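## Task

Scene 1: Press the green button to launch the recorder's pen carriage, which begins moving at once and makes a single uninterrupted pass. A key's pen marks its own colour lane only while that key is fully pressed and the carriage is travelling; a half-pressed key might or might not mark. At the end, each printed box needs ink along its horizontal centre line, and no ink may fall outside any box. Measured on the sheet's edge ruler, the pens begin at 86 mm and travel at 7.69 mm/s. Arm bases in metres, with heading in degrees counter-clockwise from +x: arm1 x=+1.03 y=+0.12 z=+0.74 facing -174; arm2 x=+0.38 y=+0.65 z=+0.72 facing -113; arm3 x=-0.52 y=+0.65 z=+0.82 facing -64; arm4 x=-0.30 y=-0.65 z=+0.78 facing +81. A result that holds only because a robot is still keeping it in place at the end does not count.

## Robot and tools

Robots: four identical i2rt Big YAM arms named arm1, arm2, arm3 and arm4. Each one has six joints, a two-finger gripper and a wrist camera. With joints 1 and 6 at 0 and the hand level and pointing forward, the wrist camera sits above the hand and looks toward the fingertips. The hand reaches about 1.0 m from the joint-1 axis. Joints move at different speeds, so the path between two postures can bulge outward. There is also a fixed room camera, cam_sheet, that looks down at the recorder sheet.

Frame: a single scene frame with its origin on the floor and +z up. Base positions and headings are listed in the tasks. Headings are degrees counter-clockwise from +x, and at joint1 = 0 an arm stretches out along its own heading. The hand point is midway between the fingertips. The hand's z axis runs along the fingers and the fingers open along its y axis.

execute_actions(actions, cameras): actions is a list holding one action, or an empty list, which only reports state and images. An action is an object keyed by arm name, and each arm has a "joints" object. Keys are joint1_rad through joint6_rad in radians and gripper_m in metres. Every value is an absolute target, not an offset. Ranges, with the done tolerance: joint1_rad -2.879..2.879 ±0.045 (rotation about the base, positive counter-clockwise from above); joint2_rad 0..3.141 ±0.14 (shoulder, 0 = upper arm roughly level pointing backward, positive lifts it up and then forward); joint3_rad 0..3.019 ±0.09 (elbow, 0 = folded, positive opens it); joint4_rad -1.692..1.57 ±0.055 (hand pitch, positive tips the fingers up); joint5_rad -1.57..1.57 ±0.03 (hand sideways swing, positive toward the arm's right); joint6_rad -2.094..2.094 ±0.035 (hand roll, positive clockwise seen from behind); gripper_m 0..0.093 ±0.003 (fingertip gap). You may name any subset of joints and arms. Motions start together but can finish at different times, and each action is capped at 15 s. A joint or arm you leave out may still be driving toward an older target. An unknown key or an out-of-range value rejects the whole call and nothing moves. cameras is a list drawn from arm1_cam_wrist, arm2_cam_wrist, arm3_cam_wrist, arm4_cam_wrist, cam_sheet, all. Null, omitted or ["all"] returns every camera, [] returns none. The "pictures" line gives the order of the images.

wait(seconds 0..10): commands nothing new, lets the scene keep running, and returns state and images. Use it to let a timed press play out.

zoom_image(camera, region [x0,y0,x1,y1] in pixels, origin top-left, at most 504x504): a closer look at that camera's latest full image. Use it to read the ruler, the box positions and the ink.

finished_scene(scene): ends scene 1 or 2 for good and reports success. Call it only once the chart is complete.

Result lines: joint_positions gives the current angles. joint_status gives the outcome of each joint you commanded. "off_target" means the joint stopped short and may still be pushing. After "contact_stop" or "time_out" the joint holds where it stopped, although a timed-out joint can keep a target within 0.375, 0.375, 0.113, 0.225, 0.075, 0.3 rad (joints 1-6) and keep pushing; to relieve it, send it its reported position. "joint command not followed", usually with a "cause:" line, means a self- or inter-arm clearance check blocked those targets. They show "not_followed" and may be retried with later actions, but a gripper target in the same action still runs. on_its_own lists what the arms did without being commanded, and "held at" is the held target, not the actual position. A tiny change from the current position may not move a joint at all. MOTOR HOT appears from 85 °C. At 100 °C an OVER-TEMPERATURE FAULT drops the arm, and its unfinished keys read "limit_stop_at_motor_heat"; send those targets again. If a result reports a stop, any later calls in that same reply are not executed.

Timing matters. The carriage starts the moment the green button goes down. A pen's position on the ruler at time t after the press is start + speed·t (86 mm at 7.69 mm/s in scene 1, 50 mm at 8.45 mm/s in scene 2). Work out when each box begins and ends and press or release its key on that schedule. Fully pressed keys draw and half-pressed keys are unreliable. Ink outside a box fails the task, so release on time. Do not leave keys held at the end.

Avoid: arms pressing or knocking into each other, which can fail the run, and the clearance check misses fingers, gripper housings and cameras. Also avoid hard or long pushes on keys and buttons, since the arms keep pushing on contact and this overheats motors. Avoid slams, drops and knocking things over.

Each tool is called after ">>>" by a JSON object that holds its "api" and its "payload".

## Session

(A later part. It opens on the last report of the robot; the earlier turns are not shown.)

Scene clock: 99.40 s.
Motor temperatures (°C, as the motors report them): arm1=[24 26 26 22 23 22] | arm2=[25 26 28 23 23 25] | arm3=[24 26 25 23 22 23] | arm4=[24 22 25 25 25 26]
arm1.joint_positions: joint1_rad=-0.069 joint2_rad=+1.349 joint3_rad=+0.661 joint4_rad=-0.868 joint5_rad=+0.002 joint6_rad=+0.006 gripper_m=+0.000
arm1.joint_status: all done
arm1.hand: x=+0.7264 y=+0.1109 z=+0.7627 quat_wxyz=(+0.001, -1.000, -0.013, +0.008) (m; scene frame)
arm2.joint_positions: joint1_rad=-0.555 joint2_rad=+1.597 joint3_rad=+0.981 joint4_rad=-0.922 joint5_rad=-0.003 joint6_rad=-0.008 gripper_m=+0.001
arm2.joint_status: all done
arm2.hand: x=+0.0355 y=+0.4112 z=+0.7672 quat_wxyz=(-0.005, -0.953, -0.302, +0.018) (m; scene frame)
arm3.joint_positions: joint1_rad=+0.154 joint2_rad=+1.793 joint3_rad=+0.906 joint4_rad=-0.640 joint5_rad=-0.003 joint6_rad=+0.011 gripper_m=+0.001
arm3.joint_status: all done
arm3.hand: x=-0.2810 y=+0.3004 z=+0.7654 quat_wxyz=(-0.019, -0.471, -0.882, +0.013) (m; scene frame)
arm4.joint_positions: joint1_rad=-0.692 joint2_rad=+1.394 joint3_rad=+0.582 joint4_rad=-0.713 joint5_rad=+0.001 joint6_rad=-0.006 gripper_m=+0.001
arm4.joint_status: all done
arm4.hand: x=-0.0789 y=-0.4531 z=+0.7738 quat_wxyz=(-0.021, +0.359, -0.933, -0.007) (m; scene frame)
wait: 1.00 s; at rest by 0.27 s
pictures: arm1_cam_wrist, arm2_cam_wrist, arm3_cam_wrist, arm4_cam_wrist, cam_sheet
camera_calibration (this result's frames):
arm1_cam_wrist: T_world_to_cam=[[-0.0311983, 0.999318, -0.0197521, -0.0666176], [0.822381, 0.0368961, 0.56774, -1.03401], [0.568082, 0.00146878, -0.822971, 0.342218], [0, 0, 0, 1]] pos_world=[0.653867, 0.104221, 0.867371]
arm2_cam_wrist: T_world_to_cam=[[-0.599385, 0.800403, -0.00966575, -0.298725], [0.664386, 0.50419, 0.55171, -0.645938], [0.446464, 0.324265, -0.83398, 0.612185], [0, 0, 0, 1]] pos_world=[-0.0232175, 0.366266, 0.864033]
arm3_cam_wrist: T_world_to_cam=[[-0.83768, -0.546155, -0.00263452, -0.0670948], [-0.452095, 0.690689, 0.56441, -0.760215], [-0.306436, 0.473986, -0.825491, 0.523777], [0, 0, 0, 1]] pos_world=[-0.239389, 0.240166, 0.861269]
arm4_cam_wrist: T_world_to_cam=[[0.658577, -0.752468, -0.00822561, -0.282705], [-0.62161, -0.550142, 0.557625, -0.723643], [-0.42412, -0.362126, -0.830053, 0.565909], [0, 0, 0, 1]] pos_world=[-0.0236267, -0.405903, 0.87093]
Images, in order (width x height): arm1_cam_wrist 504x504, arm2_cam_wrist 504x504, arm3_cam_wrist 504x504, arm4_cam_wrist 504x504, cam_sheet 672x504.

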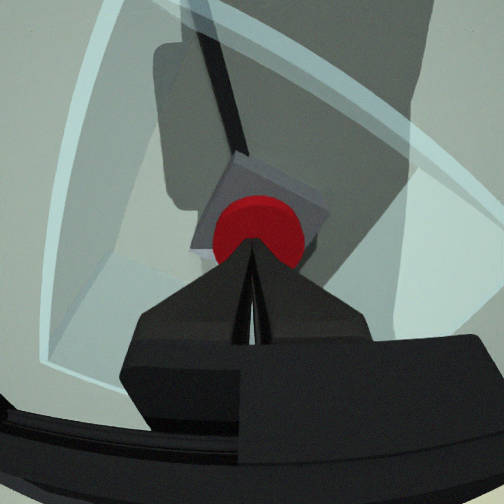

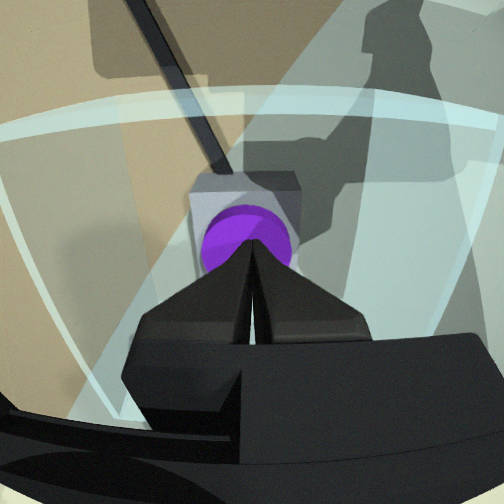

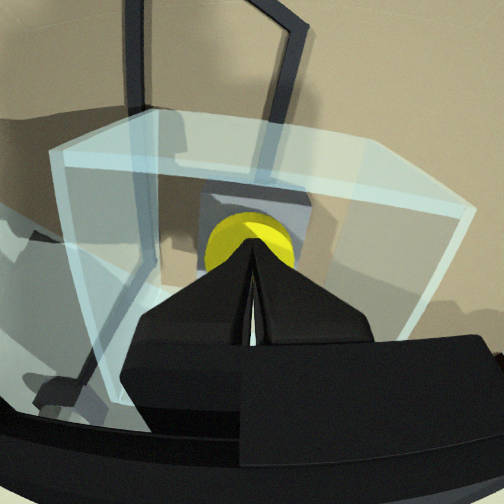

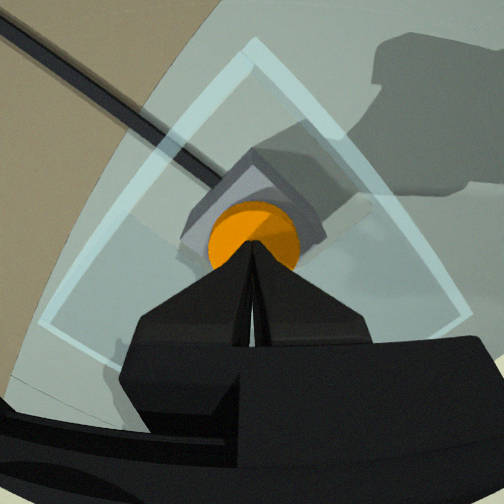

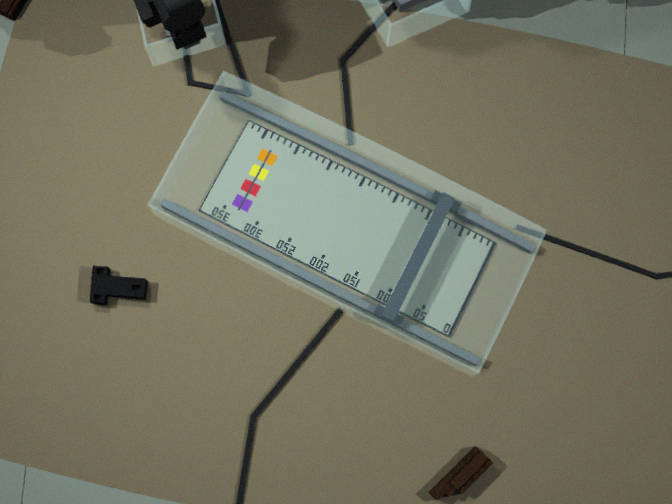

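>>> {"api": "execute_actions", "payload": {"actions": [{"arm1":{"joints":{"joint2_rad":1.28,"joint3_rad":0.70,"joint4_rad":-0.98}},"arm2":{"joints":{"joint2_rad":1.56,"joint3_rad":1.04,"joint4_rad":-1.04}},"arm3":{"joints":{"joint2_rad":1.6,"joint3_rad":0.96,"joint4_rad":-0.92}},"arm4":{"joints":{"joint2_rad":1.33,"joint3_rad":0.615,"joint4_rad":-0.85}}}], "cameras": []}}

>>> {"api": "execute_actions", "payload": {"actions": [{"arm3":{"joints":{"joint1_rad":0.882,"joint2_rad":1.29,"joint3_rad":0.67,"joint4_rad":-0.94}}}]}}

Scene clock: 110.00 s.
Motor temperatures (°C, as the motors report them): arm1=[24 26 25 22 23 22] | arm2=[25 26 28 23 23 25] | arm3=[24 25 25 23 22 23] | arm4=[24 22 25 26 25 26]
arm1.joint_positions: joint1_rad=-0.069 joint2_rad=+1.282 joint3_rad=+0.667 joint4_rad=-0.968 joint5_rad=+0.002 joint6_rad=+0.006 gripper_m=+0.000
arm1.joint_status: all done
arm1.hand: x=+0.7421 y=+0.1114 z=+0.7826 quat_wxyz=(+0.001, -1.000, -0.013, -0.006) (m; scene frame)
arm2.joint_positions: joint1_rad=-0.555 joint2_rad=+1.576 joint3_rad=+0.997 joint4_rad=-1.025 joint5_rad=-0.003 joint6_rad=-0.008 gripper_m=+0.001
arm2.joint_status: all done
arm2.hand: x=+0.0488 y=+0.4204 z=+0.7806 quat_wxyz=(+0.004, -0.953, -0.302, -0.013) (m; scene frame)
arm3.joint_positions: joint1_rad=+0.154 joint2_rad=+1.583 joint3_rad=+0.931 joint4_rad=-0.910 joint5_rad=-0.003 joint6_rad=+0.011 gripper_m=+0.001
arm3.joint_status: all done
arm3.hand: x=-0.2937 y=+0.3201 z=+0.8530 quat_wxyz=(-0.004, -0.471, -0.882, +0.005) (m; scene frame)
arm4.joint_positions: joint1_rad=-0.692 joint2_rad=+1.333 joint3_rad=+0.592 joint4_rad=-0.843 joint5_rad=+0.001 joint6_rad=-0.006 gripper_m=+0.001
arm4.joint_status: all done
arm4.hand: x=-0.0928 y=-0.4656 z=+0.7924 quat_wxyz=(+0.006, +0.359, -0.933, +0.003) (m; scene frame)
pictures: none
No camera images: the call's "cameras" was empty. Leave "cameras" out to get every camera's image.

Scene clock: 111.30 s.
Motor temperatures (°C, as the motors report them): arm1=[24 26 26 22 23 22] | arm2=[25 26 28 23 23 25] | arm3=[24 25 25 23 22 23] | arm4=[24 22 25 26 25 26]
arm1.joint_positions: joint1_rad=-0.069 joint2_rad=+1.282 joint3_rad=+0.667 joint4_rad=-0.968 joint5_rad=+0.002 joint6_rad=+0.006 gripper_m=+0.000
arm1.joint_status: not commanded
arm1.hand: x=+0.7421 y=+0.1114 z=+0.7826 quat_wxyz=(+0.001, -1.000, -0.013, -0.006) (m; scene frame)
arm2.joint_positions: joint1_rad=-0.555 joint2_rad=+1.576 joint3_rad=+0.997 joint4_rad=-1.025 joint5_rad=-0.003 joint6_rad=-0.008 gripper_m=+0.001
arm2.joint_status: not commanded
arm2.hand: x=+0.0488 y=+0.4204 z=+0.7806 quat_wxyz=(+0.004, -0.953, -0.302, -0.013) (m; scene frame)
arm3.joint_positions: joint1_rad=+0.880 joint2_rad=+1.288 joint3_rad=+0.676 joint4_rad=-0.932 joint5_rad=-0.001 joint6_rad=+0.010 gripper_m=+0.001
arm3.joint_status: all done
arm3.hand: x=-0.2281 y=+0.5773 z=+0.8682 quat_wxyz=(-0.012, -0.127, -0.992, +0.005) (m; scene frame)
arm4.joint_positions: joint1_rad=-0.692 joint2_rad=+1.333 joint3_rad=+0.592 joint4_rad=-0.843 joint5_rad=+0.001 joint6_rad=-0.006 gripper_m=+0.001
arm4.joint_status: not commanded
arm4.hand: x=-0.0928 y=-0.4656 z=+0.7924 quat_wxyz=(+0.006, +0.359, -0.933, +0.003) (m; scene frame)
pictures: arm1_cam_wrist, arm2_cam_wrist, arm3_cam_wrist, arm4_cam_wrist, cam_sheet
camera_calibration (this result's frames):
arm1_cam_wrist: T_world_to_cam=[[-0.030635, 0.999336, -0.0197157, -0.0666796], [0.806262, 0.0363649, 0.59044, -1.06403], [0.590765, 0.00219208, -0.806841, 0.320084], [0, 0, 0, 1]] pos_world=[0.666748, 0.104627, 0.885186]
arm2_cam_wrist: T_world_to_cam=[[-0.598636, 0.800931, -0.0120558, -0.296351], [0.633277, 0.482437, 0.605157, -0.697868], [0.490505, 0.354634, -0.796015, 0.569916], [0, 0, 0, 1]] pos_world=[-0.0150084, 0.371922, 0.872408]
arm3_cam_wrist: T_world_to_cam=[[-0.263413, -0.964683, -0.000187691, 0.499201], [-0.784171, 0.21401, 0.582474, -0.801794], [-0.561863, 0.153578, -0.812849, 0.609334], [0, 0, 0, 1]] pos_world=[-0.154885, 0.559581, 0.962415]
arm4_cam_wrist: T_world_to_cam=[[0.658237, -0.752773, -0.00758916, -0.28343], [-0.596131, -0.52737, 0.6054, -0.774447], [-0.45973, -0.393972, -0.795886, 0.525751], [0, 0, 0, 1]] pos_world=[-0.0334038, -0.414647, 0.885136]
Images, in order (width x height): arm1_cam_wrist 504x504, arm2_cam_wrist 504x504, arm3_cam_wrist 504x504, arm4_cam_wrist 504x504, cam_sheet 672x504.

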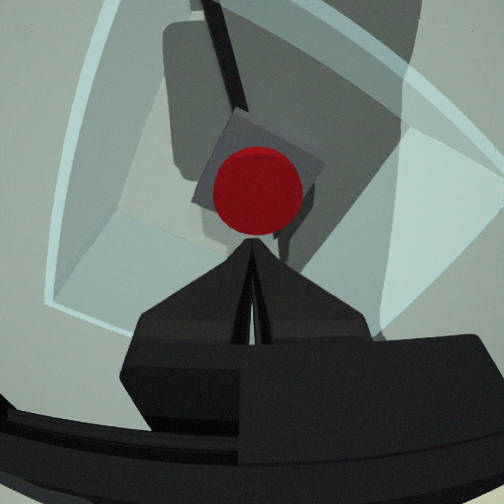

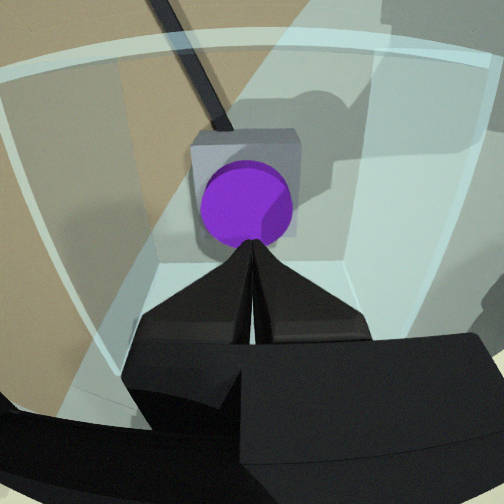

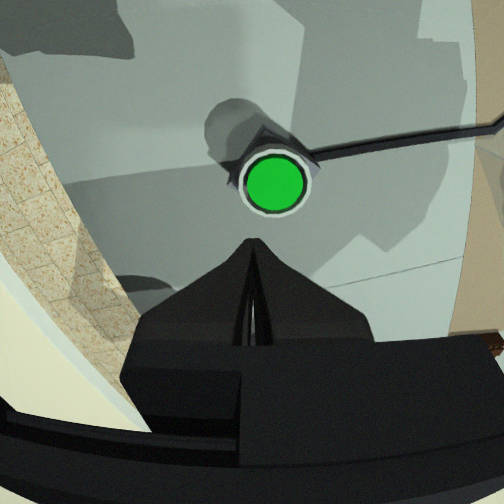

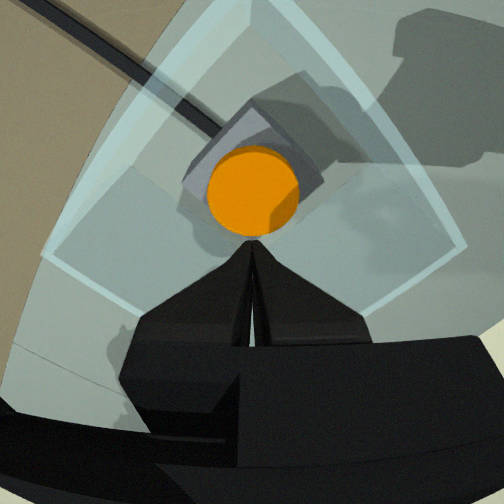

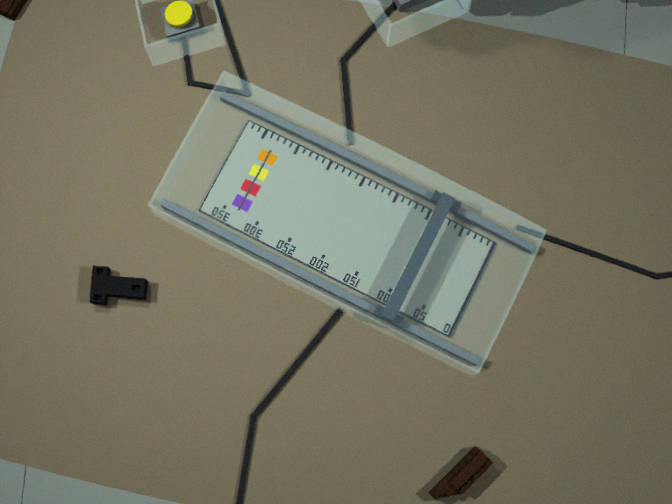

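>>> {"api": "execute_actions", "payload": {"actions": [{"arm1":{"joints":{"joint2_rad":1.285,"joint3_rad":0.74,"joint4_rad":-0.99}},"arm2":{"joints":{"joint2_rad":1.57,"joint3_rad":1.08,"joint4_rad":-1.04}},"arm3":{"joints":{"joint1_rad":0.83,"joint2_rad":1.459,"joint3_rad":0.602,"joint4_rad":-0.705}},"arm4":{"joints":{"joint2_rad":1.335,"joint3_rad":0.65,"joint4_rad":-0.85}}}], "cameras": ["arm3_cam_wrist","cam_sheet"]}}

Scene clock: 116.77 s.
Motor temperatures (°C, as the motors report them): arm1=[24 26 26 22 23 22] | arm2=[25 26 29 23 23 25] | arm3=[24 25 25 23 22 23] | arm4=[24 22 26 25 25 26]
arm1.joint_positions: joint1_rad=-0.069 joint2_rad=+1.282 joint3_rad=+0.704 joint4_rad=-0.980 joint5_rad=+0.002 joint6_rad=+0.006 gripper_m=+0.000
arm1.joint_status: all done
arm1.hand: x=+0.7280 y=+0.1110 z=+0.7944 quat_wxyz=(+0.001, -1.000, -0.013, +0.007) (m; scene frame)
arm2.joint_positions: joint1_rad=-0.555 joint2_rad=+1.576 joint3_rad=+1.040 joint4_rad=-1.028 joint5_rad=-0.003 joint6_rad=-0.008 gripper_m=+0.001
arm2.joint_status: all done
arm2.hand: x=+0.0336 y=+0.4098 z=+0.7944 quat_wxyz=(-0.002, -0.953, -0.302, +0.006) (m; scene frame)
arm3.joint_positions: joint1_rad=+0.833 joint2_rad=+1.463 joint3_rad=+0.602 joint4_rad=-0.717 joint5_rad=-0.001 joint6_rad=+0.010 gripper_m=+0.001
arm3.joint_status: all done
arm3.hand: x=-0.2366 y=+0.5646 z=+0.7993 quat_wxyz=(+0.005, -0.150, -0.989, +0.003) (m; scene frame)
arm4.joint_positions: joint1_rad=-0.692 joint2_rad=+1.333 joint3_rad=+0.611 joint4_rad=-0.844 joint5_rad=+0.001 joint6_rad=-0.006 gripper_m=+0.001
arm4.joint_status: all done
arm4.hand: x=-0.0860 y=-0.4595 z=+0.7977 quat_wxyz=(-0.002, +0.359, -0.933, +0.000) (m; scene frame)
pictures: arm3_cam_wrist, cam_sheet
camera_calibration (this result's frames):
arm3_cam_wrist: T_world_to_cam=[[-0.3086, -0.951192, 0.000675224, 0.465673], [-0.754451, 0.245203, 0.608834, -0.797304], [-0.579284, 0.187377, -0.793297, 0.511643], [0, 0, 0, 1]] pos_world=[-0.161433, 0.542576, 0.890997]
Images, in order (width x height): arm3_cam_wrist 504x504, cam_sheet 672x504.

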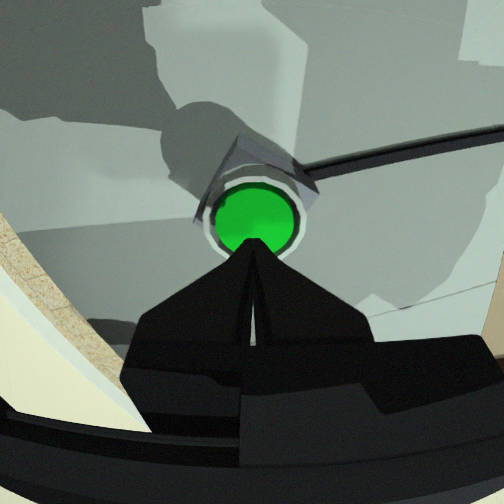

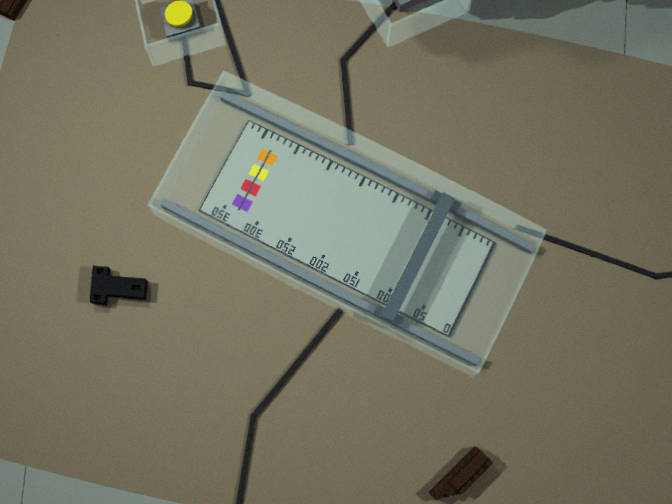

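>>> {"api": "execute_actions", "payload": {"actions": [{"arm1":{"joints":{"joint2_rad":1.385,"joint3_rad":0.65,"joint4_rad":-0.84}},"arm2":{"joints":{"joint2_rad":1.635,"joint3_rad":0.965,"joint4_rad":-0.905}},"arm4":{"joints":{"joint2_rad":1.445,"joint3_rad":0.565,"joint4_rad":-0.7}}}], "cameras": ["arm1_cam_wrist","arm2_cam_wrist","arm4_cam_wrist"]}}

>>> {"api": "execute_actions", "payload": {"actions": [{"arm1":{"joints":{"joint2_rad":1.28,"joint3_rad":0.74,"joint4_rad":-0.99}},"arm2":{"joints":{"joint2_rad":1.56,"joint3_rad":1.08,"joint4_rad":-1.045}},"arm4":{"joints":{"joint2_rad":1.33,"joint3_rad":0.65,"joint4_rad":-0.855}}}], "cameras": []}}

Scene clock: 122.07 s.
Motor temperatures (°C, as the motors report them): arm1=[24 26 26 22 23 22] | arm2=[25 26 29 23 23 25] | arm3=[24 25 25 23 22 23] | arm4=[24 22 26 25 25 26]
arm1.joint_positions: joint1_rad=-0.069 joint2_rad=+1.356 joint3_rad=+0.669 joint4_rad=-0.869 joint5_rad=+0.002 joint6_rad=+0.006 gripper_m=+0.000
arm1.joint_status: all done
arm1.hand: x=+0.7237 y=+0.1109 z=+0.7630 quat_wxyz=(+0.001, -1.000, -0.013, +0.008) (m; scene frame)
arm2.joint_positions: joint1_rad=-0.555 joint2_rad=+1.599 joint3_rad=+0.983 joint4_rad=-0.922 joint5_rad=-0.003 joint6_rad=-0.008 gripper_m=+0.001
arm2.joint_status: all done
arm2.hand: x=+0.0350 y=+0.4108 z=+0.7669 quat_wxyz=(-0.005, -0.953, -0.302, +0.018) (m; scene frame)
arm3.joint_positions: joint1_rad=+0.833 joint2_rad=+1.463 joint3_rad=+0.602 joint4_rad=-0.717 joint5_rad=-0.001 joint6_rad=+0.010 gripper_m=+0.001
arm3.joint_status: not commanded
arm3.hand: x=-0.2366 y=+0.5646 z=+0.7993 quat_wxyz=(+0.005, -0.150, -0.989, +0.003) (m; scene frame)
arm4.joint_positions: joint1_rad=-0.692 joint2_rad=+1.400 joint3_rad=+0.589 joint4_rad=-0.738 joint5_rad=+0.001 joint6_rad=-0.006 gripper_m=+0.001
arm4.joint_status: all done
arm4.hand: x=-0.0813 y=-0.4553 z=+0.7741 quat_wxyz=(-0.010, +0.359, -0.933, -0.003) (m; scene frame)
pictures: arm1_cam_wrist, arm2_cam_wrist, arm4_cam_wrist
camera_calibration (this result's frames):
arm1_cam_wrist: T_world_to_cam=[[-0.0311751, 0.999319, -0.0197509, -0.0666257], [0.821731, 0.0368747, 0.568682, -1.03224], [0.569023, 0.00149879, -0.82232, 0.342842], [0, 0, 0, 1]] pos_world=[0.651059, 0.10413, 0.867625]
arm2_cam_wrist: T_world_to_cam=[[-0.599377, 0.800408, -0.00969388, -0.298732], [0.664041, 0.503949, 0.552346, -0.645655], [0.446987, 0.324626, -0.833559, 0.611771], [0, 0, 0, 1]] pos_world=[-0.0237656, 0.365888, 0.863676]
arm4_cam_wrist: T_world_to_cam=[[0.658437, -0.752594, -0.00797261, -0.283001], [-0.611604, -0.5412, 0.577099, -0.736683], [-0.438636, -0.375107, -0.816635, 0.546885], [0, 0, 0, 1]] pos_world=[-0.0243359, -0.406537, 0.869489]
Images, in order (width x height): arm1_cam_wrist 504x504, arm2_cam_wrist 504x504, arm4_cam_wrist 504x504.

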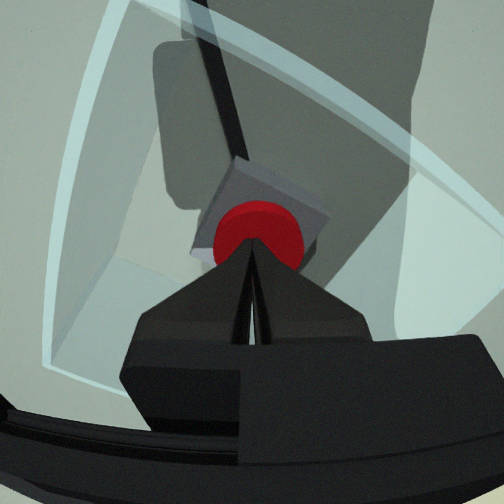

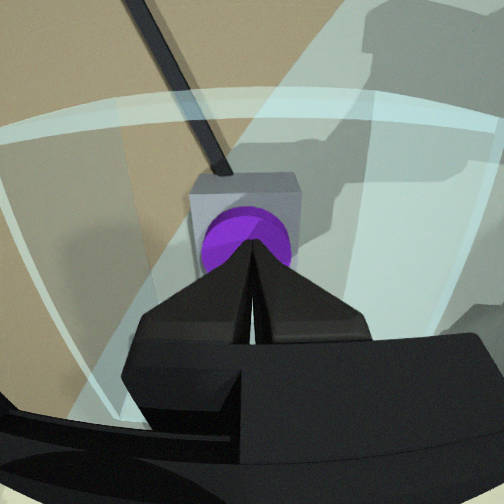

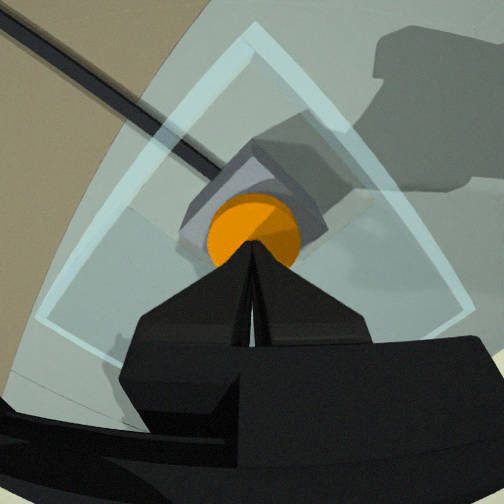

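Scene clock: 122.97 s.
Motor temperatures (°C, as the motors report them): arm1=[24 26 26 22 23 22] | arm2=[25 26 29 23 23 25] | arm3=[24 25 25 23 22 23] | arm4=[24 22 26 25 25 26]
arm1.joint_positions: joint1_rad=-0.069 joint2_rad=+1.280 joint3_rad=+0.704 joint4_rad=-0.978 joint5_rad=+0.002 joint6_rad=+0.006 gripper_m=+0.000
arm1.joint_status: all done
arm1.hand: x=+0.7272 y=+0.1109 z=+0.7950 quat_wxyz=(+0.001, -1.000, -0.013, +0.009) (m; scene frame)
arm2.joint_positions: joint1_rad=-0.555 joint2_rad=+1.574 joint3_rad=+1.039 joint4_rad=-1.031 joint5_rad=-0.003 joint6_rad=-0.008 gripper_m=+0.001
arm2.joint_status: all done
arm2.hand: x=+0.0346 y=+0.4104 z=+0.7948 quat_wxyz=(-0.001, -0.953, -0.302, +0.005) (m; scene frame)
arm3.joint_positions: joint1_rad=+0.833 joint2_rad=+1.463 joint3_rad=+0.602 joint4_rad=-0.717 joint5_rad=-0.001 joint6_rad=+0.010 gripper_m=+0.001
arm3.joint_status: not commanded
arm3.hand: x=-0.2366 y=+0.5646 z=+0.7993 quat_wxyz=(+0.005, -0.150, -0.989, +0.003) (m; scene frame)
arm4.joint_positions: joint1_rad=-0.692 joint2_rad=+1.331 joint3_rad=+0.612 joint4_rad=-0.848 joint5_rad=+0.001 joint6_rad=-0.006 gripper_m=+0.001
arm4.joint_status: all done
arm4.hand: x=-0.0862 y=-0.4597 z=+0.7985 quat_wxyz=(-0.002, +0.359, -0.933, +0.000) (m; scene frame)
pictures: none
No camera images: the call's "cameras" was empty. Leave "cameras" out to get every camera's image.

>>> {"api": "execute_actions", "payload": {"actions": [], "cameras": ["cam_sheet"]}}

>>> {"api": "zoom_image", "payload": {"camera": "cam_sheet", "region": [235, 115, 315, 185]}}

>>> {"api": "zoom_image", "payload": {"camera": "cam_sheet", "region": [380, 180, 510, 340]}}

Scene clock: 131.60 s.
Motor temperatures (°C, as the motors report them): arm1=[24 26 27 22 23 22] | arm2=[25 26 30 23 23 25] | arm3=[24 25 25 23 22 23] | arm4=[24 22 27 25 25 26]
arm1.joint_positions: joint1_rad=-0.069 joint2_rad=+1.280 joint3_rad=+0.704 joint4_rad=-0.978 joint5_rad=+0.002 joint6_rad=+0.006 gripper_m=+0.000
arm1.joint_status: all done
arm1.hand: x=+0.7272 y=+0.1109 z=+0.7950 quat_wxyz=(+0.001, -1.000, -0.013, +0.009) (m; scene frame)
arm2.joint_positions: joint1_rad=-0.555 joint2_rad=+1.574 joint3_rad=+1.039 joint4_rad=-1.031 joint5_rad=-0.003 joint6_rad=-0.008 gripper_m=+0.001
arm2.joint_status: all done
arm2.hand: x=+0.0346 y=+0.4104 z=+0.7948 quat_wxyz=(-0.001, -0.953, -0.302, +0.005) (m; scene frame)
arm3.joint_positions: joint1_rad=+0.833 joint2_rad=+1.463 joint3_rad=+0.602 joint4_rad=-0.717 joint5_rad=-0.001 joint6_rad=+0.010 gripper_m=+0.001
arm3.joint_status: not commanded
arm3.hand: x=-0.2366 y=+0.5646 z=+0.7993 quat_wxyz=(+0.005, -0.150, -0.989, +0.003) (m; scene frame)
arm4.joint_positions: joint1_rad=-0.692 joint2_rad=+1.331 joint3_rad=+0.612 joint4_rad=-0.848 joint5_rad=+0.001 joint6_rad=-0.006 gripper_m=+0.001
arm4.joint_status: all done
arm4.hand: x=-0.0862 y=-0.4597 z=+0.7985 quat_wxyz=(-0.002, +0.359, -0.933, +0.000) (m; scene frame)
pictures: cam_sheet
Images, in order (width x height): cam_sheet 672x504.

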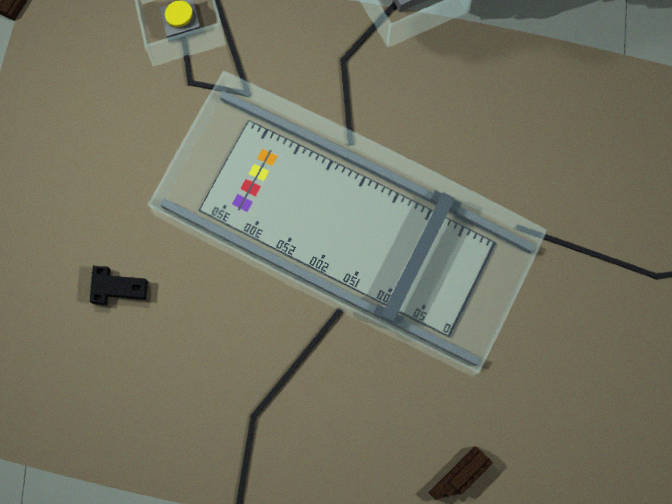

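Region (235, 115, 315, 185) of cam_sheet's 672x504 image, scaled by 6.300, with more detail than that image has; it fills the top 441 rows of this view, and the rest is white.

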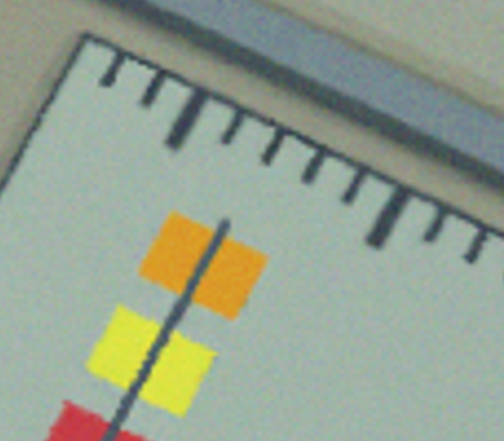

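Region (380, 180, 510, 340) of cam_sheet's 672x504 image, scaled by 3.150, with more detail than that image has; it fills the left 410 columns of this view, and the rest is white.

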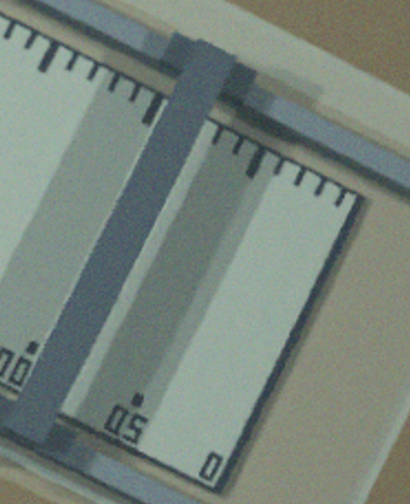

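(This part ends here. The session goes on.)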